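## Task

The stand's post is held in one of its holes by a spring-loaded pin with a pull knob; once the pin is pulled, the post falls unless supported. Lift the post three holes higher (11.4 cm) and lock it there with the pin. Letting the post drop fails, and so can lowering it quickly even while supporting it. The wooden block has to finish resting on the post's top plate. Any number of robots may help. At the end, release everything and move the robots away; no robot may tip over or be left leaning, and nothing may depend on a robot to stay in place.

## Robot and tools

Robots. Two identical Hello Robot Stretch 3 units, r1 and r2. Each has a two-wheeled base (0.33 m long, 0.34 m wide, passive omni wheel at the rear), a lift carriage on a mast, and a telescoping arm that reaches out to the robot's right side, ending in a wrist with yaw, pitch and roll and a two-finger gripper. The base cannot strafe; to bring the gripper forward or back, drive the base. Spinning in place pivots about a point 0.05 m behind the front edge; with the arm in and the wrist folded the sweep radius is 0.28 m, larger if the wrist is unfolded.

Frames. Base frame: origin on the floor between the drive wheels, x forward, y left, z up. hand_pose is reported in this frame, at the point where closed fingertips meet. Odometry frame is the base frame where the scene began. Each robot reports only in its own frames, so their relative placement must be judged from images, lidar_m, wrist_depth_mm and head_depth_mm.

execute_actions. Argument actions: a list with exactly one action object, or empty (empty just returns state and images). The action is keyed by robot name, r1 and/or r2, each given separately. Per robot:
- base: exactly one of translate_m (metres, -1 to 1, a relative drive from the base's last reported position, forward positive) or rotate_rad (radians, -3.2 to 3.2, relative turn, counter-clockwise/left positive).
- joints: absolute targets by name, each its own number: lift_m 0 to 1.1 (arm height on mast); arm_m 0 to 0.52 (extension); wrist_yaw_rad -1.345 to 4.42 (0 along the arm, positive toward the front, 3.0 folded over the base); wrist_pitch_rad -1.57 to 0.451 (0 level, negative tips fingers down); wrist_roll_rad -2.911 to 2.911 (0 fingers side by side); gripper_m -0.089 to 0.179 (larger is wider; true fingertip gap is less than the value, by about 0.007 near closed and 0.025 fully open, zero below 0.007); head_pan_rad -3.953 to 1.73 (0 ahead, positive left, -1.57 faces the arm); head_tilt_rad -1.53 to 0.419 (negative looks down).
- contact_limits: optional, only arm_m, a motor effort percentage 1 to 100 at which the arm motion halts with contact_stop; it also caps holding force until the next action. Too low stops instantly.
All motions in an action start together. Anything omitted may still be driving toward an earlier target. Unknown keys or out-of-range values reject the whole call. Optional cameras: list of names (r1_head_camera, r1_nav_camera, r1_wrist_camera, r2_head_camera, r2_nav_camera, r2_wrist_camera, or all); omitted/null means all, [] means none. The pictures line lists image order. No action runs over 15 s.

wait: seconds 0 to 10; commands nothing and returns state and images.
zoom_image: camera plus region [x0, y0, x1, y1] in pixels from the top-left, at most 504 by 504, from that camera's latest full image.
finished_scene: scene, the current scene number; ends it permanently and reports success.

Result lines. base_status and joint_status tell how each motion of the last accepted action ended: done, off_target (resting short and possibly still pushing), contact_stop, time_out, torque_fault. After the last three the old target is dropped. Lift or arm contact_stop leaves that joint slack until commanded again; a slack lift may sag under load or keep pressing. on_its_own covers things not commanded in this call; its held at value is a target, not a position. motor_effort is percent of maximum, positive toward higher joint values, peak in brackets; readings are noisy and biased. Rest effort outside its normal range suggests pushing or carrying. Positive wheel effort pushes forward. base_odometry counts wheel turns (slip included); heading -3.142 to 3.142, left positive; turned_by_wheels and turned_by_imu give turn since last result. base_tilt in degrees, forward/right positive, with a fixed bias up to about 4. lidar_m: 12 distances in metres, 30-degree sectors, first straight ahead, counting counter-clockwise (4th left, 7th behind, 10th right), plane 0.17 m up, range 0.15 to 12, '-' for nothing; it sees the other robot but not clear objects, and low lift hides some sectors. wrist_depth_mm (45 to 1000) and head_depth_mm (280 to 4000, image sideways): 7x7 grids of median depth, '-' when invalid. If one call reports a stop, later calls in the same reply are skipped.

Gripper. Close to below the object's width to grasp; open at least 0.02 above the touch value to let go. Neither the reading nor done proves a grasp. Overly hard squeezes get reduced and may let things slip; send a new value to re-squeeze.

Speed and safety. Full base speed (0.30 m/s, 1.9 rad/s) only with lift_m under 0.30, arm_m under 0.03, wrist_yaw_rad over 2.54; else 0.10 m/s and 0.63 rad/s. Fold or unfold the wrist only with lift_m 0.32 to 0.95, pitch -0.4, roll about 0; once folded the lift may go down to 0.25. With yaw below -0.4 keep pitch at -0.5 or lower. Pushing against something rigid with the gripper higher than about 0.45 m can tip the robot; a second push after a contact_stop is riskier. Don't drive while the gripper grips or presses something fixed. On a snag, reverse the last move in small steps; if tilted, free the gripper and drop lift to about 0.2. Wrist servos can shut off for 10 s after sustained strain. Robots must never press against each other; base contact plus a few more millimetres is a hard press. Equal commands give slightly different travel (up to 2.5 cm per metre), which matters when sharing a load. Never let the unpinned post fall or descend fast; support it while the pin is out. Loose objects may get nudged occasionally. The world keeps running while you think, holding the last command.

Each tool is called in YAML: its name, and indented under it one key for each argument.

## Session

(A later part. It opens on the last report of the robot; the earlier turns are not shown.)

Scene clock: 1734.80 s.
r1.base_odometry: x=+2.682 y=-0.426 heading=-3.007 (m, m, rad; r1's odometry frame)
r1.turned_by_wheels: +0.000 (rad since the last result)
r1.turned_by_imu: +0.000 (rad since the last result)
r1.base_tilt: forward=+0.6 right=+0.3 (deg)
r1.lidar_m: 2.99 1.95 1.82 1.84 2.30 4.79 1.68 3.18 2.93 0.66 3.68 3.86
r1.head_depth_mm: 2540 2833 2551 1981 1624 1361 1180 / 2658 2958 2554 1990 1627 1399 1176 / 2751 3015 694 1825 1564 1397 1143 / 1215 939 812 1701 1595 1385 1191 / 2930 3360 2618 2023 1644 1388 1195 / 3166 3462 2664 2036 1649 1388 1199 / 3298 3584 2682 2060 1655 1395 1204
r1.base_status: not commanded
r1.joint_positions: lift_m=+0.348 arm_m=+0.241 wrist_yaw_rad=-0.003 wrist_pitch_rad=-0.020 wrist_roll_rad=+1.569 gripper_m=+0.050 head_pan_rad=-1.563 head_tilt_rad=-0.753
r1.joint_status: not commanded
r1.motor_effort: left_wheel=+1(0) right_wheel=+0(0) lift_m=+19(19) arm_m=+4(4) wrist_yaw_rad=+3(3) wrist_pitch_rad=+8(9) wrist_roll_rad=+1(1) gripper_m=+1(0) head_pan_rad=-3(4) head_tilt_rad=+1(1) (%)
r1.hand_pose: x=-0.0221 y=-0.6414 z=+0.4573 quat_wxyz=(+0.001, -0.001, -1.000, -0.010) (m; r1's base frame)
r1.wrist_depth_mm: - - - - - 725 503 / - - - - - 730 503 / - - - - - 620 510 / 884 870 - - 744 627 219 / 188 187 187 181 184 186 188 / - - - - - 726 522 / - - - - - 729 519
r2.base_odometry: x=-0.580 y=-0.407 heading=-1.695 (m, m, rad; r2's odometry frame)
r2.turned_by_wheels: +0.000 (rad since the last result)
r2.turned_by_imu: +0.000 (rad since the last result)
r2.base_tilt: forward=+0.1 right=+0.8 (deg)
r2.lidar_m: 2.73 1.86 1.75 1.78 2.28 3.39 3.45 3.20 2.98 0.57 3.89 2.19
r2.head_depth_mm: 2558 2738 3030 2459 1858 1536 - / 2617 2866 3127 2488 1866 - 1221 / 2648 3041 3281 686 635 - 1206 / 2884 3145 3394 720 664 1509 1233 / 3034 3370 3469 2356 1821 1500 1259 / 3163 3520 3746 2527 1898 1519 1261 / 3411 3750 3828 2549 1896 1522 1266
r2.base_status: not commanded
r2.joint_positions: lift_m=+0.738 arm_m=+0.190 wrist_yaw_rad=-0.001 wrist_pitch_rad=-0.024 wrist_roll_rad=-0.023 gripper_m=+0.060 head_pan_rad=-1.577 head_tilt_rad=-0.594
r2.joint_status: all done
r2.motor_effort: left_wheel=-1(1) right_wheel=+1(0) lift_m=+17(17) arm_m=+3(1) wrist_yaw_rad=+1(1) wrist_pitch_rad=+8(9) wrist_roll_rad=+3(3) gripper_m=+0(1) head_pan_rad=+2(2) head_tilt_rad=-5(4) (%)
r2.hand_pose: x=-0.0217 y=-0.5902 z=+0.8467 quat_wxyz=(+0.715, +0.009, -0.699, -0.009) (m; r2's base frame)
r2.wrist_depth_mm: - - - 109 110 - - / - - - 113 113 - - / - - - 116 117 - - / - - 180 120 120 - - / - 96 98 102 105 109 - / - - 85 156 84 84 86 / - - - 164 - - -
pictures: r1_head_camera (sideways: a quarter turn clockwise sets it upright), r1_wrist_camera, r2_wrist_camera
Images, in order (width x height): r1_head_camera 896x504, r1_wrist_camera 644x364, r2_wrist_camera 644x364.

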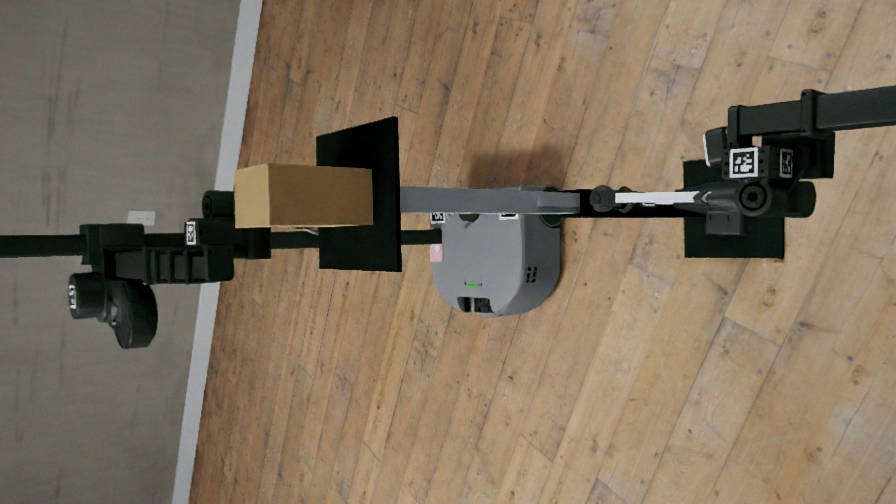

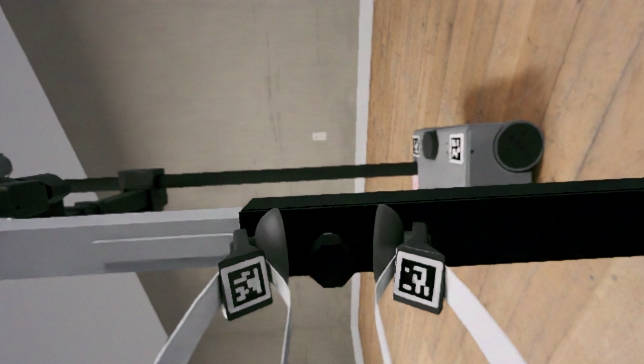

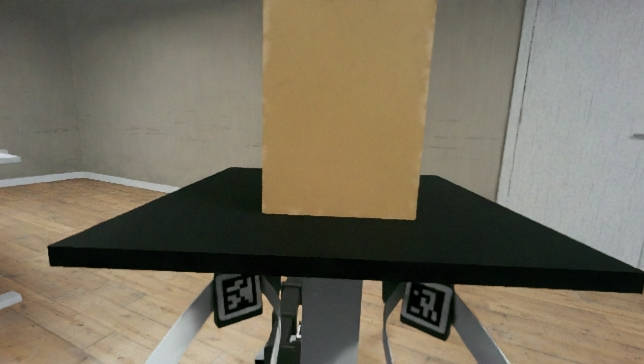

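execute_actions:
  actions:
    - {"r2": {"joints": {"lift_m": 0.749}}}
  cameras: []

execute_actions:
  actions:
    - {"r2": {"joints": {"gripper_m": -0.02}}}
  cameras: []

execute_actions:
  actions:
    - {"r2": {"joints": {"lift_m": 0.77}}}
  cameras: []

Scene clock: 1746.03 s.
r1.base_odometry: x=+2.682 y=-0.426 heading=-3.007 (m, m, rad; r1's odometry frame)
r1.turned_by_wheels: +0.000 (rad since the last result)
r1.turned_by_imu: +0.000 (rad since the last result)
r1.base_tilt: forward=+0.6 right=+0.3 (deg)
r1.lidar_m: 2.98 1.95 1.82 1.84 2.31 4.80 1.68 3.17 2.93 0.66 3.67 3.85
r1.head_depth_mm: 2529 2832 2544 1986 1624 1365 1178 / 2650 2976 2560 1988 1626 1400 1174 / 2729 3013 694 1832 1571 1397 1145 / 1215 989 815 1709 1594 1384 1193 / 2919 3346 2624 2013 1636 1390 1199 / 3136 3517 2646 2038 1654 1395 1198 / 3345 3626 2663 2052 1661 1395 1201
r1.base_status: not commanded
r1.joint_positions: lift_m=+0.348 arm_m=+0.241 wrist_yaw_rad=-0.003 wrist_pitch_rad=-0.020 wrist_roll_rad=+1.569 gripper_m=+0.050 head_pan_rad=-1.563 head_tilt_rad=-0.753
r1.joint_status: not commanded
r1.motor_effort: left_wheel=+0(0) right_wheel=+1(0) lift_m=+19(19) arm_m=+4(4) wrist_yaw_rad=+3(3) wrist_pitch_rad=+8(8) wrist_roll_rad=+1(1) gripper_m=+0(0) head_pan_rad=-3(3) head_tilt_rad=+1(1) (%)
r1.hand_pose: x=-0.0221 y=-0.6414 z=+0.4573 quat_wxyz=(+0.001, -0.001, -1.000, -0.010) (m; r1's base frame)
r1.wrist_depth_mm: - - - - - 717 499 / - - - - - 710 510 / - - - - - 603 510 / 872 867 - - 732 618 217 / 188 187 188 182 183 186 188 / - - - - - 731 529 / - - - - - 727 515
r2.base_odometry: x=-0.580 y=-0.407 heading=-1.695 (m, m, rad; r2's odometry frame)
r2.turned_by_wheels: +0.000 (rad since the last result)
r2.turned_by_imu: -0.001 (rad since the last result)
r2.base_tilt: forward=+0.0 right=+0.7 (deg)
r2.lidar_m: 2.74 1.86 1.75 1.78 2.28 3.39 3.47 3.19 2.98 0.57 3.90 2.19
r2.head_depth_mm: 2526 2737 2999 2459 1862 1529 - / 2655 2903 3149 2463 1867 - 1221 / 2657 3049 3264 684 636 - 1211 / 2875 3181 3406 721 663 1507 1223 / 3051 3393 3586 2393 1814 1508 1261 / 3194 3537 3748 2530 1892 1507 1258 / 3338 3749 3858 2522 1889 1521 1261
r2.base_status: not commanded
r2.joint_positions: lift_m=+0.749 arm_m=+0.190 wrist_yaw_rad=-0.001 wrist_pitch_rad=-0.027 wrist_roll_rad=-0.023 gripper_m=+0.060 head_pan_rad=-1.577 head_tilt_rad=-0.594
r2.joint_status: all done
r2.motor_effort: left_wheel=-1(0) right_wheel=+0(1) lift_m=+27(26) arm_m=+2(3) wrist_yaw_rad=+1(0) wrist_pitch_rad=+10(11) wrist_roll_rad=+3(3) gripper_m=+0(0) head_pan_rad=+2(2) head_tilt_rad=-4(5) (%)
r2.hand_pose: x=-0.0217 y=-0.5901 z=+0.8563 quat_wxyz=(+0.715, +0.010, -0.699, -0.010) (m; r2's base frame)
r2.wrist_depth_mm: - - - 109 109 - - / - - - 112 112 - - / - - - 116 116 - - / - - 234 120 120 - - / - 134 124 122 122 151 - / - 90 87 88 90 92 101 / - - - 165 - - -
pictures: none
No camera images: the call's "cameras" was empty. Leave "cameras" out to get every camera's image.

Scene clock: 1747.33 s.
r1.base_odometry: x=+2.682 y=-0.426 heading=-3.007 (m, m, rad; r1's odometry frame)
r1.turned_by_wheels: +0.000 (rad since the last result)
r1.turned_by_imu: +0.000 (rad since the last result)
r1.base_tilt: forward=+0.6 right=+0.3 (deg)
r1.lidar_m: 2.98 1.95 1.82 1.84 2.30 4.78 1.69 3.17 2.92 0.66 3.69 3.86
r1.head_depth_mm: 2540 2842 2575 1981 1613 1365 1181 / 2633 2970 2566 1989 1626 1400 1170 / 2750 2996 695 1824 1569 1390 1145 / 1215 988 813 1717 1593 1382 1191 / 2932 3345 2619 2040 1645 1388 1200 / 3188 3489 2629 2035 1659 1387 1198 / 3325 3614 2667 2054 1666 1390 1204
r1.base_status: not commanded
r1.joint_positions: lift_m=+0.348 arm_m=+0.241 wrist_yaw_rad=-0.003 wrist_pitch_rad=-0.020 wrist_roll_rad=+1.569 gripper_m=+0.050 head_pan_rad=-1.563 head_tilt_rad=-0.753
r1.joint_status: not commanded
r1.motor_effort: left_wheel=+0(0) right_wheel=+0(1) lift_m=+19(20) arm_m=+4(4) wrist_yaw_rad=+3(3) wrist_pitch_rad=+9(8) wrist_roll_rad=+1(1) gripper_m=+0(0) head_pan_rad=-3(3) head_tilt_rad=+1(1) (%)
r1.hand_pose: x=-0.0221 y=-0.6414 z=+0.4573 quat_wxyz=(+0.001, -0.001, -1.000, -0.010) (m; r1's base frame)
r1.wrist_depth_mm: - - - - - 708 502 / - - - - - 736 499 / - - - - - 612 503 / 896 858 - - 746 633 219 / 188 187 190 183 183 185 187 / - - - - - 715 516 / - - - - - 727 525
r2.base_odometry: x=-0.580 y=-0.407 heading=-1.695 (m, m, rad; r2's odometry frame)
r2.turned_by_wheels: +0.000 (rad since the last result)
r2.turned_by_imu: +0.000 (rad since the last result)
r2.base_tilt: forward=+0.0 right=+0.8 (deg)
r2.lidar_m: 2.73 1.87 1.75 1.78 2.29 3.40 3.46 3.22 2.97 0.57 3.91 2.19
r2.head_depth_mm: 2556 2740 3009 2436 1853 1532 - / 2628 2849 3124 2463 1869 - 1224 / 2632 3004 3238 686 642 - 1214 / 2840 3151 3393 721 664 1499 1223 / 3004 3385 3526 2377 1828 1505 1254 / 3141 3522 3676 2504 1900 1518 1261 / 3274 3776 3831 2553 1916 1511 1263
r2.base_status: not commanded
r2.joint_positions: lift_m=+0.749 arm_m=+0.190 wrist_yaw_rad=-0.003 wrist_pitch_rad=-0.028 wrist_roll_rad=-0.022 gripper_m=-0.019 head_pan_rad=-1.577 head_tilt_rad=-0.594
r2.joint_status: all done
r2.motor_effort: left_wheel=-1(1) right_wheel=+1(1) lift_m=+27(27) arm_m=+0(2) wrist_yaw_rad=+2(3) wrist_pitch_rad=+10(9) wrist_roll_rad=+2(3) gripper_m=-23(100) head_pan_rad=+2(2) head_tilt_rad=-4(5) (%)
r2.hand_pose: x=-0.0222 y=-0.5904 z=+0.8562 quat_wxyz=(+0.715, +0.009, -0.699, -0.011) (m; r2's base frame)
r2.wrist_depth_mm: - - - 108 108 - - / - - - 111 111 - - / - - - 115 116 - - / - - 233 118 119 - - / - 134 123 120 121 151 - / - 90 86 88 90 92 100 / - - - 162 - - -
pictures: none
No camera images: the call's "cameras" was empty. Leave "cameras" out to get every camera's image.

Scene clock: 1748.27 s.
r1.base_odometry: x=+2.682 y=-0.426 heading=-3.007 (m, m, rad; r1's odometry frame)
r1.turned_by_wheels: +0.000 (rad since the last result)
r1.turned_by_imu: +0.000 (rad since the last result)
r1.base_tilt: forward=+0.6 right=+0.3 (deg)
r1.lidar_m: 2.98 1.95 1.82 1.84 2.31 4.78 1.68 3.16 2.93 0.66 3.69 3.85
r1.head_depth_mm: 2517 2835 2571 1977 1614 1363 1179 / 2653 2969 2568 1990 1634 1402 1171 / 2747 3001 695 1817 1562 1396 1146 / 1199 922 815 1716 1598 1390 1193 / 2901 3304 2637 2034 1641 1391 1194 / 3167 3501 2641 2030 1649 1390 1196 / 3358 3637 2684 2063 1649 1399 1201
r1.base_status: not commanded
r1.joint_positions: lift_m=+0.348 arm_m=+0.241 wrist_yaw_rad=-0.003 wrist_pitch_rad=-0.020 wrist_roll_rad=+1.569 gripper_m=+0.050 head_pan_rad=-1.563 head_tilt_rad=-0.753
r1.joint_status: not commanded
r1.motor_effort: left_wheel=+1(0) right_wheel=+0(0) lift_m=+19(19) arm_m=+4(4) wrist_yaw_rad=+4(3) wrist_pitch_rad=+9(9) wrist_roll_rad=+1(1) gripper_m=+0(0) head_pan_rad=-3(3) head_tilt_rad=+1(1) (%)
r1.hand_pose: x=-0.0221 y=-0.6414 z=+0.4573 quat_wxyz=(+0.001, -0.001, -1.000, -0.010) (m; r1's base frame)
r1.wrist_depth_mm: - - - - - 732 498 / - - - - - 731 504 / - - - - - 617 515 / 897 892 - - 723 632 219 / 189 186 188 181 184 187 188 / - - - - - 741 527 / - - - - - 751 528
r2.base_odometry: x=-0.580 y=-0.407 heading=-1.695 (m, m, rad; r2's odometry frame)
r2.turned_by_wheels: +0.000 (rad since the last result)
r2.turned_by_imu: +0.000 (rad since the last result)
r2.base_tilt: forward=+0.1 right=+0.8 (deg)
r2.lidar_m: 2.74 1.86 1.75 1.78 2.28 3.40 3.48 3.19 2.96 0.57 3.91 2.19
r2.head_depth_mm: 2552 2774 3013 2473 1890 - - / 2638 2903 3146 2463 1935 - 1236 / 2638 3048 3255 684 635 - 1207 / 2857 3160 3368 717 662 1507 1214 / 3006 3372 3541 2421 1813 1501 1251 / 3174 3600 3812 2519 1879 1505 1266 / 3409 3841 3836 2547 1890 1506 1259
r2.base_status: not commanded
r2.joint_positions: lift_m=+0.769 arm_m=+0.190 wrist_yaw_rad=-0.002 wrist_pitch_rad=-0.101 wrist_roll_rad=-0.022 gripper_m=-0.016 head_pan_rad=-1.577 head_tilt_rad=-0.594
r2.joint_status: all done
r2.on_its_own: wrist_pitch_rad is at rest, and its effort (+35) is outside its rest range (-20 to +32)
r2.motor_effort: left_wheel=-1(1) right_wheel=+1(1) lift_m=+32(31) arm_m=-1(0) wrist_yaw_rad=+2(2) wrist_pitch_rad=+35(36) wrist_roll_rad=+2(2) gripper_m=-22(23) head_pan_rad=+2(2) head_tilt_rad=-4(5) (%)
r2.hand_pose: x=-0.0221 y=-0.5876 z=+0.8583 quat_wxyz=(+0.714, +0.036, -0.698, -0.037) (m; r2's base frame)
r2.wrist_depth_mm: - - - 103 103 - - / - - - 107 108 - - / - - - 113 113 - - / - - 210 117 119 - - / - - 131 122 122 154 - / - 95 96 98 99 101 - / - - - 168 - - -
pictures: none
No camera images: the call's "cameras" was empty. Leave "cameras" out to get every camera's image.

execute_actions:
  actions:
    - {"r1": {"joints": {"gripper_m": -0.089}}, "r2": {"joints": {"lift_m": 0.7775}}}
  cameras: []

execute_actions:
  actions:
    - {"r1": {"joints": {"arm_m": 0.226}}, "r2": {"joints": {"lift_m": 0.788}}}
  cameras: ["r1_wrist_camera"]

Scene clock: 1760.23 s.
r1.base_odometry: x=+2.682 y=-0.426 heading=-3.007 (m, m, rad; r1's odometry frame)
r1.turned_by_wheels: +0.000 (rad since the last result)
r1.turned_by_imu: +0.000 (rad since the last result)
r1.base_tilt: forward=+0.7 right=+0.2 (deg)
r1.lidar_m: 2.98 1.95 1.82 1.84 2.30 4.78 1.69 3.17 2.93 0.66 3.70 3.86
r1.head_depth_mm: 2530 2833 2561 1979 1619 1362 1180 / 2653 2922 2563 1994 1623 1402 1170 / 2757 3009 696 1833 1550 1400 1144 / 1196 935 811 1712 1601 1376 1191 / 2851 3331 2636 2024 1645 1387 1198 / 3130 3514 2645 2044 1654 1392 1204 / 3342 3628 2663 2034 1664 1397 1204
r1.base_status: not commanded
r1.joint_positions: lift_m=+0.348 arm_m=+0.240 wrist_yaw_rad=-0.006 wrist_pitch_rad=-0.010 wrist_roll_rad=+1.569 gripper_m=-0.087 head_pan_rad=-1.563 head_tilt_rad=-0.753
r1.joint_status: all done
r1.motor_effort: left_wheel=+0(0) right_wheel=+2(2) lift_m=+19(19) arm_m=+11(11) wrist_yaw_rad=+7(7) wrist_pitch_rad=+4(8) wrist_roll_rad=+1(1) gripper_m=-43(100) head_pan_rad=-4(3) head_tilt_rad=+1(1) (%)
r1.hand_pose: x=-0.0229 y=-0.6411 z=+0.4599 quat_wxyz=(+0.001, -0.003, -1.000, -0.005) (m; r1's base frame)
r1.wrist_depth_mm: - - - - - 721 498 / - - - - - 752 504 / - - - - - 623 511 / 873 895 - - 755 630 224 / 191 191 188 182 183 186 187 / - - - - - 719 534 / - - - - - 747 538
r2.base_odometry: x=-0.580 y=-0.407 heading=-1.695 (m, m, rad; r2's odometry frame)
r2.turned_by_wheels: +0.000 (rad since the last result)
r2.turned_by_imu: -0.001 (rad since the last result)
r2.base_tilt: forward=+0.0 right=+0.8 (deg)
r2.lidar_m: 2.74 1.87 1.75 1.78 2.29 3.40 3.47 3.21 2.98 0.57 3.90 2.19
r2.head_depth_mm: 2554 2743 3012 2444 1927 - - / 2638 2845 3149 2461 1927 - 1251 / 2658 3033 3260 681 635 - 1218 / 2856 3173 3436 714 869 1496 1212 / 3006 3384 3555 2408 1809 1506 1264 / 3168 3553 3785 2503 1897 1506 1261 / 3364 3799 3771 2528 1902 1521 1265
r2.base_status: not commanded
r2.joint_positions: lift_m=+0.777 arm_m=+0.190 wrist_yaw_rad=-0.002 wrist_pitch_rad=-0.120 wrist_roll_rad=-0.022 gripper_m=-0.016 head_pan_rad=-1.577 head_tilt_rad=-0.594
r2.joint_status: all done
r2.on_its_own: wrist_pitch_rad is at rest, and its effort (+42) is outside its rest range (-20 to +32)
r2.motor_effort: left_wheel=+0(1) right_wheel=+0(1) lift_m=+34(35) arm_m=-1(1) wrist_yaw_rad=+1(2) wrist_pitch_rad=+42(43) wrist_roll_rad=+2(2) gripper_m=-22(21) head_pan_rad=+2(2) head_tilt_rad=-5(4) (%)
r2.hand_pose: x=-0.0220 y=-0.5866 z=+0.8608 quat_wxyz=(+0.714, +0.043, -0.698, -0.043) (m; r2's base frame)
r2.wrist_depth_mm: - - - 102 102 - - / - - - 107 107 - - / - - - 112 112 - - / - - 207 117 119 - - / - - 132 122 124 154 - / - 97 98 100 102 104 - / - - 935 170 - 89 -
pictures: none
No camera images: the call's "cameras" was empty. Leave "cameras" out to get every camera's image.

Scene clock: 1761.17 s.
r1.base_odometry: x=+2.682 y=-0.426 heading=-3.007 (m, m, rad; r1's odometry frame)
r1.turned_by_wheels: +0.000 (rad since the last result)
r1.turned_by_imu: +0.000 (rad since the last result)
r1.base_tilt: forward=+0.6 right=+0.3 (deg)
r1.lidar_m: 2.98 1.95 1.82 1.84 2.30 4.80 1.68 3.17 2.93 0.66 3.69 3.86
r1.head_depth_mm: 2545 2812 2559 1982 1617 1367 1182 / 2656 2957 2580 1996 1621 1401 1172 / 2762 2926 696 1880 1553 1393 1144 / 1181 907 792 1738 1600 1381 1196 / 2847 3321 2645 2022 1644 1387 1198 / 3153 3486 2649 2031 1646 1392 1198 / 3321 3632 2663 2040 1654 1393 1202
r1.base_status: not commanded
r1.joint_positions: lift_m=+0.348 arm_m=+0.227 wrist_yaw_rad=-0.008 wrist_pitch_rad=-0.019 wrist_roll_rad=+1.569 gripper_m=-0.083 head_pan_rad=-1.563 head_tilt_rad=-0.753
r1.joint_status: all done
r1.motor_effort: left_wheel=-1(2) right_wheel=+2(2) lift_m=+19(19) arm_m=-6(16) wrist_yaw_rad=+10(10) wrist_pitch_rad=+8(11) wrist_roll_rad=+1(1) gripper_m=-39(43) head_pan_rad=-3(3) head_tilt_rad=+1(1) (%)
r1.hand_pose: x=-0.0234 y=-0.6273 z=+0.4577 quat_wxyz=(+0.001, -0.004, -1.000, -0.010) (m; r1's base frame)
r1.wrist_depth_mm: - - - - - 718 498 / - - - - - 735 505 / - - - - - 632 500 / - 939 - 922 746 633 230 / 202 201 200 196 198 199 203 / - - - - - 782 522 / - - - - - 742 534
r2.base_odometry: x=-0.580 y=-0.407 heading=-1.695 (m, m, rad; r2's odometry frame)
r2.turned_by_wheels: +0.000 (rad since the last result)
r2.turned_by_imu: +0.000 (rad since the last result)
r2.base_tilt: forward=+0.0 right=+0.8 (deg)
r2.lidar_m: 2.74 1.87 1.75 1.78 2.28 3.40 3.47 3.23 2.97 0.57 3.90 2.19
r2.head_depth_mm: 2524 2748 3016 2494 1925 - - / 2613 2921 3176 2486 1995 - 1257 / 2659 3030 3283 629 - - 1221 / 2850 3143 3393 698 1112 1500 1215 / 3020 3360 3527 2397 1824 1507 1263 / 3215 3562 3793 2540 1874 1516 1255 / 3385 3798 3812 2519 1892 1515 1263
r2.base_status: not commanded
r2.joint_positions: lift_m=+0.787 arm_m=+0.190 wrist_yaw_rad=-0.002 wrist_pitch_rad=-0.127 wrist_roll_rad=-0.022 gripper_m=-0.016 head_pan_rad=-1.577 head_tilt_rad=-0.594
r2.joint_status: all done
r2.on_its_own: wrist_pitch_rad is at rest, and its effort (+45) is outside its rest range (-20 to +32)
r2.motor_effort: left_wheel=+0(1) right_wheel=+0(0) lift_m=+33(36) arm_m=-2(1) wrist_yaw_rad=+1(2) wrist_pitch_rad=+45(53) wrist_roll_rad=+2(2) gripper_m=-22(21) head_pan_rad=+2(2) head_tilt_rad=-5(4) (%)
r2.hand_pose: x=-0.0220 y=-0.5862 z=+0.8696 quat_wxyz=(+0.714, +0.045, -0.698, -0.046) (m; r2's base frame)
r2.wrist_depth_mm: - - - 102 102 - - / - - - 107 107 - - / - - - 112 112 - - / - - 205 117 119 - - / - - 132 123 124 154 - / - 98 99 101 102 104 - / - - - 171 - 90 -
pictures: r1_wrist_camera
Images, in order (width x height): r1_wrist_camera 644x364.

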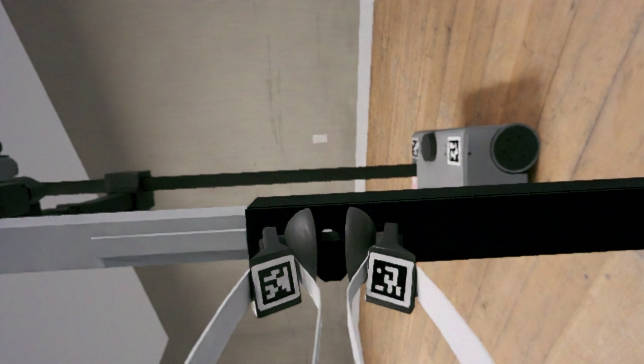

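Post popped up (z 0.8696). Raise to hole 2.

execute_actions:
  actions:
    - {"r1": {"joints": {"gripper_m": 0.05}}, "r2": {"joints": {"lift_m": 0.8175}}}
  cameras: ["r1_wrist_camera"]

execute_actions:
  actions:
    - {"r1": {"joints": {"arm_m": 0.241}}, "r2": {"joints": {"lift_m": 0.808}}}
  cameras: ["r1_wrist_camera"]

Scene clock: 1768.43 s.
r1.base_odometry: x=+2.682 y=-0.426 heading=-3.007 (m, m, rad; r1's odometry frame)
r1.turned_by_wheels: +0.000 (rad since the last result)
r1.turned_by_imu: +0.000 (rad since the last result)
r1.base_tilt: forward=+0.6 right=+0.3 (deg)
r1.lidar_m: 2.99 1.95 1.82 1.84 2.31 4.81 1.68 3.17 2.92 0.66 3.70 3.86
r1.head_depth_mm: 2534 2831 2558 1978 1618 1363 1179 / 2643 2948 2578 1992 1623 1407 1174 / 2753 861 688 1873 1547 1398 1148 / 1159 881 780 1749 1595 1383 1185 / 2829 3337 2634 2027 1645 1389 1197 / 3163 3491 2650 2031 1660 1395 1198 / 3320 3622 2662 2067 1662 1395 1202
r1.base_status: not commanded
r1.joint_positions: lift_m=+0.348 arm_m=+0.226 wrist_yaw_rad=-0.003 wrist_pitch_rad=-0.020 wrist_roll_rad=+1.569 gripper_m=+0.050 head_pan_rad=-1.563 head_tilt_rad=-0.753
r1.joint_status: all done
r1.motor_effort: left_wheel=+0(0) right_wheel=+1(2) lift_m=+19(19) arm_m=-3(6) wrist_yaw_rad=+4(10) wrist_pitch_rad=+8(9) wrist_roll_rad=+1(1) gripper_m=+0(81) head_pan_rad=-3(3) head_tilt_rad=+0(0) (%)
r1.hand_pose: x=-0.0221 y=-0.6270 z=+0.4574 quat_wxyz=(+0.001, -0.002, -1.000, -0.010) (m; r1's base frame)
r1.wrist_depth_mm: - - - - - 733 500 / - - - - - 718 499 / - - - - - 629 505 / 902 918 - 913 743 234 218 / 202 201 203 195 199 200 202 / - - - - - 799 526 / - - - - - 718 523
r2.base_odometry: x=-0.580 y=-0.407 heading=-1.695 (m, m, rad; r2's odometry frame)
r2.turned_by_wheels: +0.000 (rad since the last result)
r2.turned_by_imu: -0.002 (rad since the last result)
r2.base_tilt: forward=+0.0 right=+0.8 (deg)
r2.lidar_m: 2.74 1.86 1.75 1.78 2.29 3.40 3.47 3.21 2.96 0.57 3.90 2.19
r2.head_depth_mm: 2531 2761 3003 2447 1999 - 1216 / 2671 2892 3159 2489 - 1400 1249 / 2657 3028 3203 618 - 1376 1222 / 2839 3157 3356 663 1532 1477 1214 / 2990 3369 3555 2410 1815 1497 1260 / 3172 3509 3769 2513 1879 1507 1262 / 3371 3812 3790 2555 1894 1518 1269
r2.base_status: not commanded
r2.joint_positions: lift_m=+0.817 arm_m=+0.190 wrist_yaw_rad=-0.002 wrist_pitch_rad=-0.154 wrist_roll_rad=-0.022 gripper_m=-0.016 head_pan_rad=-1.577 head_tilt_rad=-0.594
r2.joint_status: all done
r2.on_its_own: wrist_pitch_rad is at rest, and its effort (+54) is outside its rest range (-20 to +32)
r2.motor_effort: left_wheel=+0(0) right_wheel=+0(0) lift_m=+36(38) arm_m=-3(2) wrist_yaw_rad=+2(2) wrist_pitch_rad=+54(57) wrist_roll_rad=+2(2) gripper_m=-21(22) head_pan_rad=+2(2) head_tilt_rad=-5(4) (%)
r2.hand_pose: x=-0.0220 y=-0.5847 z=+0.8922 quat_wxyz=(+0.713, +0.055, -0.697, -0.055) (m; r2's base frame)
r2.wrist_depth_mm: - - - 100 100 - - / - - - 105 106 - - / - - - 111 112 - - / - - 202 117 119 - - / - - 134 123 125 167 - / - 101 102 104 105 107 - / - - 952 174 91 93 -
pictures: r1_wrist_camera
Images, in order (width x height): r1_wrist_camera 644x364.

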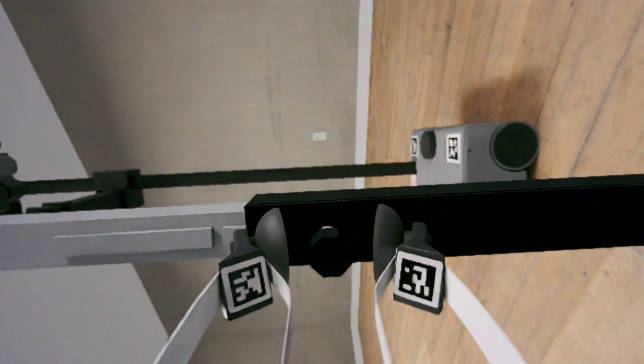

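Scene clock: 1769.37 s.
r1.base_odometry: x=+2.682 y=-0.426 heading=-3.007 (m, m, rad; r1's odometry frame)
r1.turned_by_wheels: +0.000 (rad since the last result)
r1.turned_by_imu: +0.000 (rad since the last result)
r1.base_tilt: forward=+0.6 right=+0.2 (deg)
r1.lidar_m: 2.98 1.95 1.82 1.84 2.31 4.80 1.68 3.16 2.93 0.66 3.70 3.86
r1.head_depth_mm: 2528 2828 2561 1987 1611 1372 1186 / 2630 2955 2564 1989 1630 1398 1175 / 2748 874 687 1883 1571 1395 1144 / 1166 889 748 1746 1593 1380 1194 / 2859 3346 2631 2021 1650 1387 1196 / 3153 3464 2643 2040 1650 1399 1202 / 3326 3611 2669 2043 1658 1396 1206
r1.base_status: not commanded
r1.joint_positions: lift_m=+0.348 arm_m=+0.241 wrist_yaw_rad=-0.003 wrist_pitch_rad=-0.020 wrist_roll_rad=+1.569 gripper_m=+0.050 head_pan_rad=-1.563 head_tilt_rad=-0.753
r1.joint_status: all done
r1.motor_effort: left_wheel=+0(0) right_wheel=+0(0) lift_m=+19(20) arm_m=+4(4) wrist_yaw_rad=+3(4) wrist_pitch_rad=+8(9) wrist_roll_rad=+1(1) gripper_m=+0(0) head_pan_rad=-3(4) head_tilt_rad=+0(1) (%)
r1.hand_pose: x=-0.0221 y=-0.6414 z=+0.4574 quat_wxyz=(+0.001, -0.001, -1.000, -0.010) (m; r1's base frame)
r1.wrist_depth_mm: - - - - - 733 506 / - - - - - 732 506 / - - - - - 621 503 / 899 899 - - 747 627 220 / 188 187 188 182 184 185 187 / - - - - - 732 517 / - - - - - 717 525
r2.base_odometry: x=-0.580 y=-0.407 heading=-1.695 (m, m, rad; r2's odometry frame)
r2.turned_by_wheels: +0.000 (rad since the last result)
r2.turned_by_imu: +0.000 (rad since the last result)
r2.base_tilt: forward=+0.0 right=+0.8 (deg)
r2.lidar_m: 2.74 1.86 1.75 1.78 2.28 3.41 3.47 3.20 2.98 0.57 3.91 2.20
r2.head_depth_mm: 2540 2781 3048 2457 1948 - 1194 / 2638 2863 3148 2469 1982 - 1245 / 2609 3008 3256 629 - - 1223 / 2884 3132 3410 662 1138 1462 1217 / 3055 3384 3575 2406 1816 1517 1254 / 3219 3513 3779 2501 1887 1508 1265 / 3353 3825 3874 2516 1917 1515 1277
r2.base_status: not commanded
r2.joint_positions: lift_m=+0.808 arm_m=+0.190 wrist_yaw_rad=-0.002 wrist_pitch_rad=-0.125 wrist_roll_rad=-0.022 gripper_m=-0.016 head_pan_rad=-1.577 head_tilt_rad=-0.594
r2.joint_status: all done
r2.on_its_own: wrist_pitch_rad is at rest, and its effort (+43) is outside its rest range (-20 to +32)
r2.motor_effort: left_wheel=+0(0) right_wheel=+0(0) lift_m=+22(35) arm_m=-2(2) wrist_yaw_rad=+2(1) wrist_pitch_rad=+43(54) wrist_roll_rad=+2(2) gripper_m=-21(21) head_pan_rad=+2(2) head_tilt_rad=-4(4) (%)
r2.hand_pose: x=-0.0220 y=-0.5865 z=+0.8908 quat_wxyz=(+0.714, +0.044, -0.698, -0.045) (m; r2's base frame)
r2.wrist_depth_mm: - - - 103 103 - - / - - - 107 107 - - / - - - 112 113 - - / - - 206 118 120 - - / - - 132 122 125 155 - / - 97 99 100 102 104 - / - - - 170 - 90 -
pictures: r1_wrist_camera
Images, in order (width x height): r1_wrist_camera 644x364.

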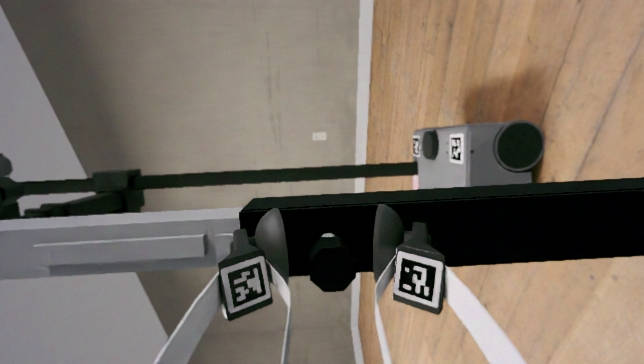

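execute_actions:
  actions:
    - {"r2": {"joints": {"lift_m": 0.825}}}
  cameras: ["r1_wrist_camera"]

execute_actions:
  actions:
    - {"r2": {"joints": {"lift_m": 0.811}}}
  cameras: ["r1_wrist_camera"]

Scene clock: 1775.97 s.
r1.base_odometry: x=+2.682 y=-0.426 heading=-3.007 (m, m, rad; r1's odometry frame)
r1.turned_by_wheels: +0.000 (rad since the last result)
r1.turned_by_imu: +0.000 (rad since the last result)
r1.base_tilt: forward=+0.6 right=+0.3 (deg)
r1.lidar_m: 2.98 1.96 1.82 1.84 2.30 4.80 1.68 3.17 2.93 0.66 3.69 3.86
r1.head_depth_mm: 2533 2825 2556 1981 1616 1360 1182 / 2642 2956 2554 1997 1621 1405 1170 / 2760 858 681 1872 1568 1391 1144 / 1163 877 766 1756 1602 1382 1190 / 1189 3358 2638 2024 1652 1389 1196 / 3168 3469 2639 2033 1651 1387 1200 / 3321 3602 2679 2049 1660 1393 1203
r1.base_status: not commanded
r1.joint_positions: lift_m=+0.348 arm_m=+0.241 wrist_yaw_rad=-0.003 wrist_pitch_rad=-0.020 wrist_roll_rad=+1.569 gripper_m=+0.050 head_pan_rad=-1.563 head_tilt_rad=-0.753
r1.joint_status: not commanded
r1.motor_effort: left_wheel=+0(0) right_wheel=+0(0) lift_m=+20(19) arm_m=+4(4) wrist_yaw_rad=+3(4) wrist_pitch_rad=+8(8) wrist_roll_rad=+1(1) gripper_m=+0(0) head_pan_rad=-3(3) head_tilt_rad=+0(1) (%)
r1.hand_pose: x=-0.0221 y=-0.6414 z=+0.4574 quat_wxyz=(+0.001, -0.001, -1.000, -0.010) (m; r1's base frame)
r1.wrist_depth_mm: - - - - - 719 497 / - - - - - 725 501 / - - - - - 622 506 / 877 - - - 744 620 218 / 186 187 187 182 184 185 189 / - - - - - 713 518 / - - - - - 758 522
r2.base_odometry: x=-0.580 y=-0.407 heading=-1.695 (m, m, rad; r2's odometry frame)
r2.turned_by_wheels: +0.000 (rad since the last result)
r2.turned_by_imu: -0.001 (rad since the last result)
r2.base_tilt: forward=+0.0 right=+0.9 (deg)
r2.lidar_m: 2.74 1.86 1.75 1.78 2.28 3.40 3.45 3.21 2.97 0.57 3.89 2.19
r2.head_depth_mm: 2507 2765 3006 2467 2000 - 1221 / 2593 2851 3136 2470 - 1404 1251 / 2638 3057 3313 618 - 1399 1221 / 2850 3174 3422 650 1135 1463 1217 / 3009 3368 3563 2367 1808 1506 1262 / 3214 3555 3768 2508 1890 1506 1259 / 3333 3800 3876 2525 1899 1505 1261
r2.base_status: not commanded
r2.joint_positions: lift_m=+0.824 arm_m=+0.190 wrist_yaw_rad=-0.002 wrist_pitch_rad=-0.154 wrist_roll_rad=-0.024 gripper_m=-0.016 head_pan_rad=-1.577 head_tilt_rad=-0.594
r2.joint_status: all done
r2.on_its_own: wrist_pitch_rad is at rest, and its effort (+54) is outside its rest range (-20 to +32)
r2.motor_effort: left_wheel=+0(1) right_wheel=+0(2) lift_m=+35(37) arm_m=-2(2) wrist_yaw_rad=+1(2) wrist_pitch_rad=+54(58) wrist_roll_rad=+3(4) gripper_m=-22(22) head_pan_rad=+2(2) head_tilt_rad=-4(4) (%)
r2.hand_pose: x=-0.0219 y=-0.5848 z=+0.8998 quat_wxyz=(+0.714, +0.055, -0.696, -0.055) (m; r2's base frame)
r2.wrist_depth_mm: - - - 100 100 - - / - - - 105 106 - - / - - - 111 112 - - / - - 202 117 119 - - / - - 134 122 125 168 - / - 100 102 104 106 107 - / - - 554 174 91 93 -
pictures: r1_wrist_camera
Images, in order (width x height): r1_wrist_camera 644x364.

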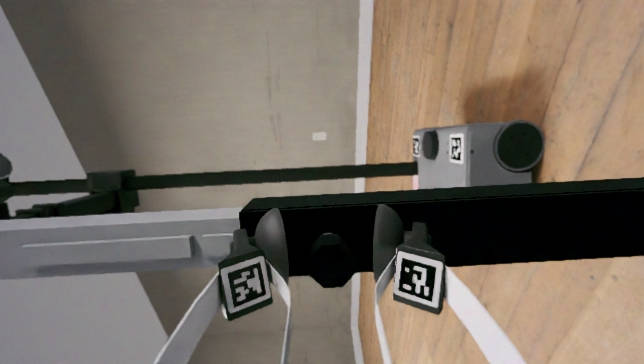

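Scene clock: 1776.77 s.
r1.base_odometry: x=+2.682 y=-0.426 heading=-3.007 (m, m, rad; r1's odometry frame)
r1.turned_by_wheels: +0.000 (rad since the last result)
r1.turned_by_imu: +0.000 (rad since the last result)
r1.base_tilt: forward=+0.6 right=+0.2 (deg)
r1.lidar_m: 2.98 1.95 1.82 1.84 2.30 4.81 1.68 3.15 2.93 0.65 3.71 3.85
r1.head_depth_mm: 2534 2821 2564 1973 1622 1371 1182 / 2652 2975 2575 1989 1627 1402 1172 / 2747 864 679 1876 1569 1394 1145 / 1160 889 770 1752 1596 1375 1193 / 2833 3345 2633 2026 1647 1385 1197 / 3159 3473 2647 2040 1653 1394 1197 / 3312 3593 2685 2050 1663 1396 1204
r1.base_status: not commanded
r1.joint_positions: lift_m=+0.348 arm_m=+0.241 wrist_yaw_rad=-0.003 wrist_pitch_rad=-0.020 wrist_roll_rad=+1.569 gripper_m=+0.050 head_pan_rad=-1.563 head_tilt_rad=-0.753
r1.joint_status: not commanded
r1.motor_effort: left_wheel=+1(0) right_wheel=+0(0) lift_m=+19(20) arm_m=+4(4) wrist_yaw_rad=+4(3) wrist_pitch_rad=+8(8) wrist_roll_rad=+1(1) gripper_m=+0(1) head_pan_rad=-3(3) head_tilt_rad=+1(1) (%)
r1.hand_pose: x=-0.0221 y=-0.6414 z=+0.4574 quat_wxyz=(+0.001, -0.001, -1.000, -0.010) (m; r1's base frame)
r1.wrist_depth_mm: - - - - - 714 501 / - - - - - 727 499 / - - - - - 629 499 / 888 923 - - 751 631 218 / 186 186 189 181 183 186 188 / - - - - - 732 513 / - - - - - 718 521
r2.base_odometry: x=-0.580 y=-0.407 heading=-1.695 (m, m, rad; r2's odometry frame)
r2.turned_by_wheels: +0.000 (rad since the last result)
r2.turned_by_imu: +0.000 (rad since the last result)
r2.base_tilt: forward=+0.0 right=+0.8 (deg)
r2.lidar_m: 2.73 1.87 1.75 1.77 2.29 3.41 3.47 3.20 2.97 0.57 3.88 2.19
r2.head_depth_mm: 2519 2764 3052 2470 1955 - 1202 / 2647 2871 3117 2467 - - 1246 / 2630 3057 3284 620 - 1382 1221 / 2886 3128 3416 654 1131 1463 1214 / 3090 3333 3535 2395 1813 1514 1255 / 3157 3575 3748 2532 1897 1512 1261 / 3349 3709 3837 2539 1890 1516 1263
r2.base_status: not commanded
r2.joint_positions: lift_m=+0.811 arm_m=+0.190 wrist_yaw_rad=-0.002 wrist_pitch_rad=-0.116 wrist_roll_rad=-0.022 gripper_m=-0.016 head_pan_rad=-1.577 head_tilt_rad=-0.594
r2.joint_status: all done
r2.on_its_own: wrist_pitch_rad is at rest, and its effort (+40) is outside its rest range (-20 to +32)
r2.motor_effort: left_wheel=+0(0) right_wheel=+0(1) lift_m=+22(31) arm_m=-2(2) wrist_yaw_rad=+1(1) wrist_pitch_rad=+40(54) wrist_roll_rad=+2(3) gripper_m=-22(21) head_pan_rad=+2(2) head_tilt_rad=-4(4) (%)
r2.hand_pose: x=-0.0219 y=-0.5870 z=+0.8962 quat_wxyz=(+0.714, +0.041, -0.698, -0.041) (m; r2's base frame)
r2.wrist_depth_mm: - - - 103 103 - - / - - - 108 108 - - / - - - 112 113 - - / - - 207 118 120 - - / - - 132 123 124 154 - / - 96 98 99 101 103 - / - - - 172 - - -
pictures: r1_wrist_camera
Images, in order (width x height): r1_wrist_camera 644x364.

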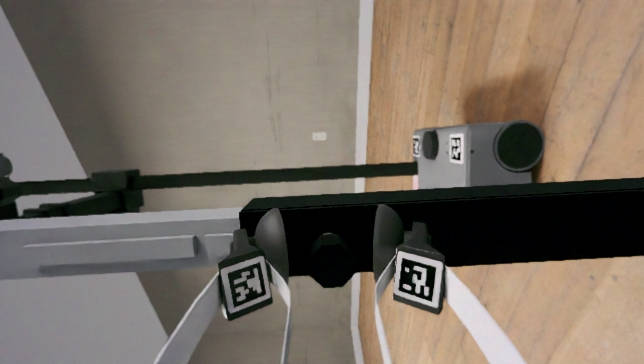

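execute_actions:
  actions:
    - {"r1": {"joints": {"gripper_m": -0.089}}, "r2": {"joints": {"lift_m": 0.8155}}}
  cameras: []

execute_actions:
  actions:
    - {"r1": {"joints": {"arm_m": 0.226}}, "r2": {"joints": {"lift_m": 0.826}}}
  cameras: ["r1_wrist_camera"]

Scene clock: 1788.80 s.
r1.base_odometry: x=+2.682 y=-0.426 heading=-3.007 (m, m, rad; r1's odometry frame)
r1.turned_by_wheels: +0.000 (rad since the last result)
r1.turned_by_imu: +0.000 (rad since the last result)
r1.base_tilt: forward=+0.5 right=+0.3 (deg)
r1.lidar_m: 2.98 1.95 1.82 1.83 2.31 4.77 1.69 3.17 2.93 0.65 3.68 3.85
r1.head_depth_mm: 2532 2837 2546 1977 1615 1370 1180 / 2647 2949 2572 1991 1630 1398 1172 / 2768 863 681 1879 1552 1400 1143 / 1167 880 772 1758 1595 1380 1192 / 2805 3385 2634 2035 1649 1391 1195 / 3165 3469 2644 2036 1647 1390 1200 / 3317 3651 2683 2042 1656 1399 1203
r1.base_status: not commanded
r1.joint_positions: lift_m=+0.348 arm_m=+0.240 wrist_yaw_rad=-0.006 wrist_pitch_rad=-0.010 wrist_roll_rad=+1.569 gripper_m=-0.087 head_pan_rad=-1.563 head_tilt_rad=-0.753
r1.joint_status: all done
r1.motor_effort: left_wheel=+0(0) right_wheel=+1(1) lift_m=+19(19) arm_m=+11(11) wrist_yaw_rad=+7(8) wrist_pitch_rad=+4(8) wrist_roll_rad=+1(1) gripper_m=-43(100) head_pan_rad=-4(3) head_tilt_rad=+1(1) (%)
r1.hand_pose: x=-0.0229 y=-0.6411 z=+0.4599 quat_wxyz=(+0.001, -0.003, -1.000, -0.005) (m; r1's base frame)
r1.wrist_depth_mm: - - - - - 732 501 / - - - - - 735 499 / - - - - - 622 526 / 903 893 - - 749 626 224 / 189 189 189 183 184 186 186 / - - - - - 719 524 / - - - - - 758 532
r2.base_odometry: x=-0.580 y=-0.407 heading=-1.695 (m, m, rad; r2's odometry frame)
r2.turned_by_wheels: +0.000 (rad since the last result)
r2.turned_by_imu: -0.001 (rad since the last result)
r2.base_tilt: forward=+0.0 right=+0.8 (deg)
r2.lidar_m: 2.74 1.87 1.75 1.78 2.28 3.40 3.47 3.20 2.97 0.57 3.89 2.20
r2.head_depth_mm: 2501 2781 3018 2425 2005 - 1220 / 2623 2874 3209 2466 - 1390 1249 / 2645 2998 3240 619 - 1377 1223 / 2823 3154 3350 655 1132 1457 1216 / 3040 3432 3594 2411 1820 1518 1265 / 3149 3541 3786 2512 1892 1515 1258 / 3354 3806 3885 2528 1869 1510 1267
r2.base_status: not commanded
r2.joint_positions: lift_m=+0.815 arm_m=+0.190 wrist_yaw_rad=-0.002 wrist_pitch_rad=-0.128 wrist_roll_rad=-0.022 gripper_m=-0.016 head_pan_rad=-1.577 head_tilt_rad=-0.594
r2.joint_status: all done
r2.on_its_own: wrist_pitch_rad is at rest, and its effort (+45) is outside its rest range (-20 to +32)
r2.motor_effort: left_wheel=+0(0) right_wheel=+1(0) lift_m=+33(33) arm_m=-2(2) wrist_yaw_rad=+2(1) wrist_pitch_rad=+45(45) wrist_roll_rad=+2(2) gripper_m=-21(21) head_pan_rad=+3(3) head_tilt_rad=-4(4) (%)
r2.hand_pose: x=-0.0219 y=-0.5863 z=+0.8969 quat_wxyz=(+0.713, +0.045, -0.698, -0.046) (m; r2's base frame)
r2.wrist_depth_mm: - - - 102 102 - - / - - - 107 107 - - / - - - 112 113 - - / - - 205 118 119 - - / - - 132 123 124 154 - / - 98 99 101 102 104 - / - - 997 172 - 90 -
pictures: none
No camera images: the call's "cameras" was empty. Leave "cameras" out to get every camera's image.

Scene clock: 1789.73 s.
r1.base_odometry: x=+2.682 y=-0.426 heading=-3.007 (m, m, rad; r1's odometry frame)
r1.turned_by_wheels: +0.000 (rad since the last result)
r1.turned_by_imu: +0.000 (rad since the last result)
r1.base_tilt: forward=+0.6 right=+0.3 (deg)
r1.lidar_m: 2.99 1.95 1.82 1.83 2.30 4.80 1.69 3.17 2.92 0.66 3.70 3.85
r1.head_depth_mm: 2551 2841 2560 1980 1616 1361 1182 / 2645 2939 2461 2000 1625 1401 1171 / 2747 858 681 1878 1560 1394 1142 / 1155 879 751 1756 1593 1381 1194 / 1182 3328 2629 2029 1644 1384 1194 / 3151 3481 2653 2042 1661 1392 1196 / 3308 3622 2659 2053 1661 1396 1208
r1.base_status: not commanded
r1.joint_positions: lift_m=+0.348 arm_m=+0.227 wrist_yaw_rad=-0.008 wrist_pitch_rad=-0.019 wrist_roll_rad=+1.569 gripper_m=-0.083 head_pan_rad=-1.563 head_tilt_rad=-0.753
r1.joint_status: all done
r1.motor_effort: left_wheel=-1(2) right_wheel=+2(2) lift_m=+20(20) arm_m=-7(15) wrist_yaw_rad=+10(10) wrist_pitch_rad=+7(11) wrist_roll_rad=+1(1) gripper_m=-39(42) head_pan_rad=-4(3) head_tilt_rad=+1(1) (%)
r1.hand_pose: x=-0.0234 y=-0.6273 z=+0.4577 quat_wxyz=(+0.001, -0.004, -1.000, -0.010) (m; r1's base frame)
r1.wrist_depth_mm: - - - - - 723 495 / - - - - - 731 498 / - - - - - 635 505 / - - - 903 761 630 229 / 201 201 202 194 199 202 201 / - - - - - 783 522 / - - - - - 761 525
r2.base_odometry: x=-0.580 y=-0.407 heading=-1.695 (m, m, rad; r2's odometry frame)
r2.turned_by_wheels: +0.000 (rad since the last result)
r2.turned_by_imu: +0.000 (rad since the last result)
r2.base_tilt: forward=+0.0 right=+0.8 (deg)
r2.lidar_m: 2.74 1.86 1.75 1.78 2.28 3.41 3.47 3.19 2.97 0.57 3.90 2.19
r2.head_depth_mm: 2531 2774 3013 2437 1984 - 1216 / 2627 2871 3171 2449 - 1390 1250 / 2630 3059 3311 607 - 1408 1227 / 2884 3195 3413 636 1335 1461 1222 / 3042 3354 3561 2405 1800 1514 1257 / 3177 3537 3766 2545 1903 1516 1266 / 3337 3748 3791 2534 1896 1506 1259
r2.base_status: not commanded
r2.joint_positions: lift_m=+0.825 arm_m=+0.190 wrist_yaw_rad=-0.002 wrist_pitch_rad=-0.132 wrist_roll_rad=-0.022 gripper_m=-0.016 head_pan_rad=-1.577 head_tilt_rad=-0.594
r2.joint_status: all done
r2.on_its_own: wrist_pitch_rad is at rest, and its effort (+46) is outside its rest range (-20 to +32)
r2.motor_effort: left_wheel=-1(0) right_wheel=+1(1) lift_m=+33(35) arm_m=-2(3) wrist_yaw_rad=+1(1) wrist_pitch_rad=+46(53) wrist_roll_rad=+2(2) gripper_m=-22(22) head_pan_rad=+2(2) head_tilt_rad=-4(4) (%)
r2.hand_pose: x=-0.0219 y=-0.5861 z=+0.9064 quat_wxyz=(+0.713, +0.047, -0.698, -0.047) (m; r2's base frame)
r2.wrist_depth_mm: - - - 102 101 - - / - - - 106 107 - - / - - - 112 112 - - / - - 206 117 119 - - / - - 133 123 123 153 - / - 98 100 101 103 105 - / - - - 171 - 90 -
pictures: r1_wrist_camera
Images, in order (width x height): r1_wrist_camera 644x364.

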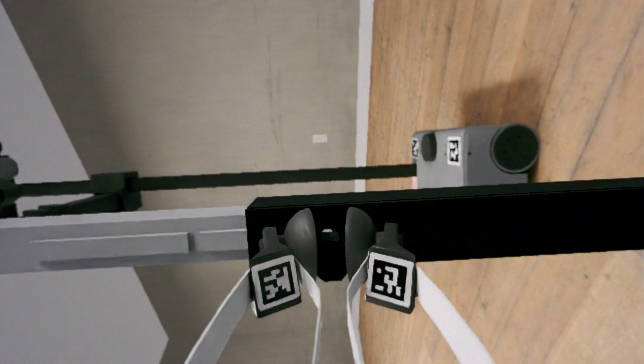

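execute_actions:
  actions:
    - {"r1": {"joints": {"gripper_m": 0.05}}, "r2": {"joints": {"lift_m": 0.863}}}
  cameras: ["r1_wrist_camera"]

execute_actions:
  actions:
    - {"r2": {"joints": {"lift_m": 0.849}}}
  cameras: ["r1_wrist_camera"]

Scene clock: 1795.97 s.
r1.base_odometry: x=+2.682 y=-0.426 heading=-3.007 (m, m, rad; r1's odometry frame)
r1.turned_by_wheels: +0.000 (rad since the last result)
r1.turned_by_imu: +0.000 (rad since the last result)
r1.base_tilt: forward=+0.6 right=+0.3 (deg)
r1.lidar_m: 2.99 1.95 1.82 1.84 2.30 4.79 1.68 3.15 2.93 0.66 3.68 3.87
r1.head_depth_mm: 2550 2814 2549 1988 1620 1364 1178 / 2638 2942 2461 1983 1629 1401 1171 / 2746 630 678 1872 1548 1395 1144 / 1079 1398 1600 1749 1593 1387 1192 / 2895 3325 2623 2014 1639 1393 1196 / 3136 3463 2648 2051 1661 1386 1194 / 3337 3595 2668 2049 1669 1398 1202
r1.base_status: not commanded
r1.joint_positions: lift_m=+0.348 arm_m=+0.226 wrist_yaw_rad=-0.003 wrist_pitch_rad=-0.019 wrist_roll_rad=+1.569 gripper_m=+0.050 head_pan_rad=-1.563 head_tilt_rad=-0.753
r1.joint_status: all done
r1.motor_effort: left_wheel=+0(1) right_wheel=+0(2) lift_m=+20(20) arm_m=-3(6) wrist_yaw_rad=+4(10) wrist_pitch_rad=+8(8) wrist_roll_rad=+1(1) gripper_m=+0(80) head_pan_rad=-3(3) head_tilt_rad=+1(1) (%)
r1.hand_pose: x=-0.0221 y=-0.6270 z=+0.4575 quat_wxyz=(+0.001, -0.002, -1.000, -0.010) (m; r1's base frame)
r1.wrist_depth_mm: - - - - - 728 495 / - - - - - 749 511 / - - - - - 636 501 / 886 - - 908 743 235 217 / 200 203 202 197 199 200 202 / - - - - - 782 518 / - - - - - 741 529
r2.base_odometry: x=-0.580 y=-0.407 heading=-1.695 (m, m, rad; r2's odometry frame)
r2.turned_by_wheels: +0.000 (rad since the last result)
r2.turned_by_imu: -0.002 (rad since the last result)
r2.base_tilt: forward=+0.1 right=+0.8 (deg)
r2.lidar_m: 2.74 1.86 1.75 1.78 2.29 3.41 3.46 3.18 2.97 0.57 3.93 2.19
r2.head_depth_mm: 2529 2759 3000 2580 - 1428 1241 / 2612 2871 3112 2569 - 1430 1248 / 2648 3007 3251 596 - 1444 1217 / 2861 3105 3369 636 1552 1470 1218 / 3013 3383 3586 2399 1831 1515 1251 / 3203 3570 3743 2507 1897 1514 1264 / 3321 3725 3823 2547 1915 1514 1265
r2.base_status: not commanded
r2.joint_positions: lift_m=+0.862 arm_m=+0.190 wrist_yaw_rad=-0.002 wrist_pitch_rad=-0.153 wrist_roll_rad=-0.022 gripper_m=-0.016 head_pan_rad=-1.577 head_tilt_rad=-0.594
r2.joint_status: all done
r2.on_its_own: wrist_pitch_rad is at rest, and its effort (+53) is outside its rest range (-20 to +32)
r2.motor_effort: left_wheel=+0(0) right_wheel=+0(1) lift_m=+36(38) arm_m=-2(2) wrist_yaw_rad=+1(1) wrist_pitch_rad=+53(57) wrist_roll_rad=+2(2) gripper_m=-21(21) head_pan_rad=+2(2) head_tilt_rad=-4(5) (%)
r2.hand_pose: x=-0.0219 y=-0.5848 z=+0.9380 quat_wxyz=(+0.713, +0.054, -0.697, -0.054) (m; r2's base frame)
r2.wrist_depth_mm: - - - 100 100 - - / - - - 105 106 - - / - - - 111 112 - - / - - 202 117 119 - - / - - 135 123 125 166 - / - 101 102 103 105 107 - / - - - 175 91 93 -
pictures: r1_wrist_camera
Images, in order (width x height): r1_wrist_camera 644x364.

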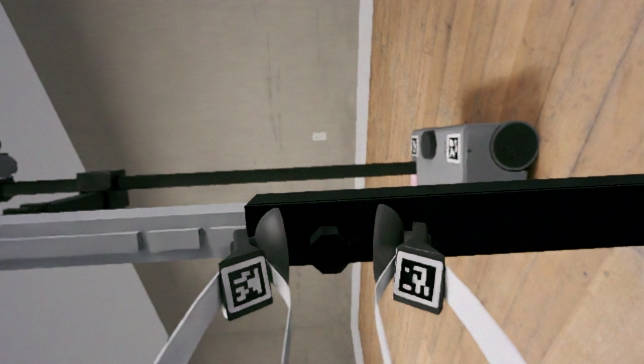

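Scene clock: 1796.77 s.
r1.base_odometry: x=+2.682 y=-0.426 heading=-3.007 (m, m, rad; r1's odometry frame)
r1.turned_by_wheels: +0.000 (rad since the last result)
r1.turned_by_imu: +0.000 (rad since the last result)
r1.base_tilt: forward=+0.6 right=+0.3 (deg)
r1.lidar_m: 2.98 1.95 1.82 1.84 2.31 4.80 1.68 3.16 2.93 0.66 3.69 3.86
r1.head_depth_mm: 2553 2819 2565 1989 1613 1365 1178 / 2640 2961 2468 1992 1632 1396 1170 / 2722 629 683 1877 1545 1392 1144 / 1143 1364 1601 1752 1598 1387 1189 / 2891 3359 2628 2023 1641 1392 1195 / 3166 3493 2645 2029 1648 1390 1198 / 3322 3628 2650 2040 1660 1397 1202
r1.base_status: not commanded
r1.joint_positions: lift_m=+0.348 arm_m=+0.226 wrist_yaw_rad=-0.003 wrist_pitch_rad=-0.019 wrist_roll_rad=+1.569 gripper_m=+0.050 head_pan_rad=-1.563 head_tilt_rad=-0.753
r1.joint_status: not commanded
r1.motor_effort: left_wheel=+0(0) right_wheel=+1(0) lift_m=+20(19) arm_m=-3(3) wrist_yaw_rad=+3(4) wrist_pitch_rad=+8(8) wrist_roll_rad=+1(1) gripper_m=+0(0) head_pan_rad=-3(3) head_tilt_rad=+0(1) (%)
r1.hand_pose: x=-0.0221 y=-0.6270 z=+0.4575 quat_wxyz=(+0.001, -0.002, -1.000, -0.010) (m; r1's base frame)
r1.wrist_depth_mm: - - - - - 717 506 / - - - - - 734 506 / - - - - - 622 514 / 899 - - 901 747 234 217 / 201 202 203 196 199 201 202 / - - - - - 763 527 / - - - - - 714 528
r2.base_odometry: x=-0.580 y=-0.407 heading=-1.695 (m, m, rad; r2's odometry frame)
r2.turned_by_wheels: +0.000 (rad since the last result)
r2.turned_by_imu: +0.000 (rad since the last result)
r2.base_tilt: forward=+0.0 right=+0.8 (deg)
r2.lidar_m: 2.73 1.86 1.74 1.77 2.28 3.39 3.48 3.19 2.97 0.57 3.92 2.20
r2.head_depth_mm: 2536 2728 2992 2455 - - 1253 / 2633 2930 3148 2574 - 1436 1253 / 2637 3025 3241 597 - 1417 1231 / 2866 3123 3250 627 1545 1459 1214 / 3007 3380 3515 2384 1810 1508 1260 / 3188 3562 3801 2506 1880 1514 1262 / 3366 3696 3839 2521 1897 1523 1262
r2.base_status: not commanded
r2.joint_positions: lift_m=+0.849 arm_m=+0.190 wrist_yaw_rad=-0.002 wrist_pitch_rad=-0.115 wrist_roll_rad=-0.022 gripper_m=-0.016 head_pan_rad=-1.577 head_tilt_rad=-0.594
r2.joint_status: all done
r2.on_its_own: wrist_pitch_rad is at rest, and its effort (+40) is outside its rest range (-20 to +32)
r2.motor_effort: left_wheel=+0(0) right_wheel=+0(0) lift_m=+22(35) arm_m=-2(2) wrist_yaw_rad=+1(1) wrist_pitch_rad=+40(54) wrist_roll_rad=+2(2) gripper_m=-22(22) head_pan_rad=+2(3) head_tilt_rad=-4(4) (%)
r2.hand_pose: x=-0.0219 y=-0.5870 z=+0.9343 quat_wxyz=(+0.714, +0.041, -0.698, -0.041) (m; r2's base frame)
r2.wrist_depth_mm: - - - 103 103 - - / - - - 107 108 - - / - - - 113 113 - - / - - 208 118 120 - - / - - 131 123 124 153 - / - 96 97 99 101 103 - / - - - 172 - - -
pictures: r1_wrist_camera
Images, in order (width x height): r1_wrist_camera 644x364.

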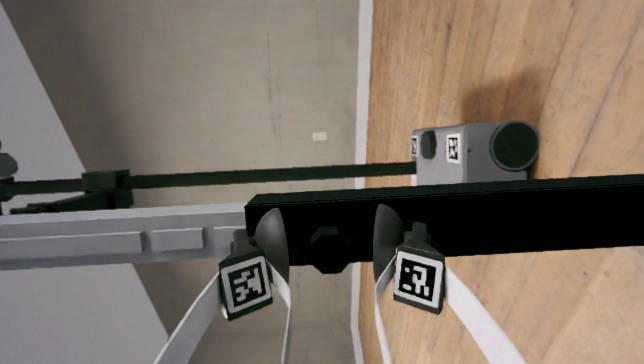

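execute_actions:
  actions:
    - {"r1": {"joints": {"arm_m": 0.1}}, "r2": {"joints": {"lift_m": 0.826}}}
  cameras: ["r1_wrist_camera"]

Scene clock: 1803.43 s.
r1.base_odometry: x=+2.682 y=-0.426 heading=-3.007 (m, m, rad; r1's odometry frame)
r1.turned_by_wheels: +0.000 (rad since the last result)
r1.turned_by_imu: +0.000 (rad since the last result)
r1.base_tilt: forward=+0.6 right=+0.2 (deg)
r1.lidar_m: 2.99 1.94 1.82 1.84 2.31 4.79 1.68 3.16 2.93 0.66 3.69 3.87
r1.head_depth_mm: 2523 2801 2544 1969 1614 1367 1182 / 2635 2957 2476 1992 1630 1373 1206 / 2761 628 682 1876 1554 1327 1234 / 1161 877 1572 1749 1602 1370 1193 / 1178 3326 2653 2009 1648 1390 1203 / 3167 3490 2646 2031 1649 1391 1198 / 3341 3590 2660 2055 1668 1396 1206
r1.base_status: not commanded
r1.joint_positions: lift_m=+0.348 arm_m=+0.100 wrist_yaw_rad=-0.002 wrist_pitch_rad=-0.020 wrist_roll_rad=+1.569 gripper_m=+0.050 head_pan_rad=-1.563 head_tilt_rad=-0.753
r1.joint_status: all done
r1.motor_effort: left_wheel=+0(0) right_wheel=+0(1) lift_m=+20(20) arm_m=-3(3) wrist_yaw_rad=+2(3) wrist_pitch_rad=+8(8) wrist_roll_rad=+1(1) gripper_m=+0(0) head_pan_rad=-3(3) head_tilt_rad=+2(1) (%)
r1.hand_pose: x=-0.0219 y=-0.5009 z=+0.4574 quat_wxyz=(+0.001, -0.001, -1.000, -0.010) (m; r1's base frame)
r1.wrist_depth_mm: - - - - - 719 493 / - - - - - 745 502 / - - - - - 739 507 / 506 - 330 322 325 322 328 / - - - - 926 772 522 / - - - - - 767 514 / - - - - - 739 522
r2.base_odometry: x=-0.580 y=-0.407 heading=-1.695 (m, m, rad; r2's odometry frame)
r2.turned_by_wheels: +0.000 (rad since the last result)
r2.turned_by_imu: -0.001 (rad since the last result)
r2.base_tilt: forward=+0.0 right=+0.8 (deg)
r2.lidar_m: 2.73 1.87 1.74 1.78 2.28 3.39 3.47 3.21 2.97 0.57 3.91 2.19
r2.head_depth_mm: 2520 2732 3058 2471 1993 - 1224 / 2623 2907 3188 2434 - 1398 1251 / 2651 2990 3203 608 - 1393 1220 / 2877 3152 3273 612 1590 1459 1225 / 3003 3376 3577 2398 1822 1495 1255 / 3185 3532 3766 2520 1900 1507 1263 / 3401 3798 3830 2530 1904 1525 1260
r2.base_status: not commanded
r2.joint_positions: lift_m=+0.826 arm_m=+0.190 wrist_yaw_rad=-0.002 wrist_pitch_rad=-0.035 wrist_roll_rad=-0.022 gripper_m=-0.016 head_pan_rad=-1.577 head_tilt_rad=-0.594
r2.joint_status: all done
r2.motor_effort: left_wheel=+0(0) right_wheel=+1(1) lift_m=+16(21) arm_m=+0(3) wrist_yaw_rad=+2(2) wrist_pitch_rad=+12(40) wrist_roll_rad=+2(2) gripper_m=-22(21) head_pan_rad=+2(2) head_tilt_rad=-4(5) (%)
r2.hand_pose: x=-0.0220 y=-0.5901 z=+0.9320 quat_wxyz=(+0.715, +0.012, -0.699, -0.013) (m; r2's base frame)
r2.wrist_depth_mm: - - - 109 110 - - / - - - 113 113 - - / - - - 116 117 - - / - - 232 120 121 - - / - 135 124 123 123 150 - / - 91 92 88 90 93 101 / - - - 166 - - -
pictures: r1_wrist_camera
Images, in order (width x height): r1_wrist_camera 644x364.

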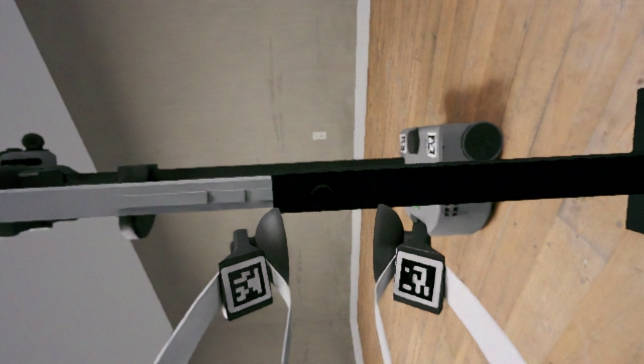

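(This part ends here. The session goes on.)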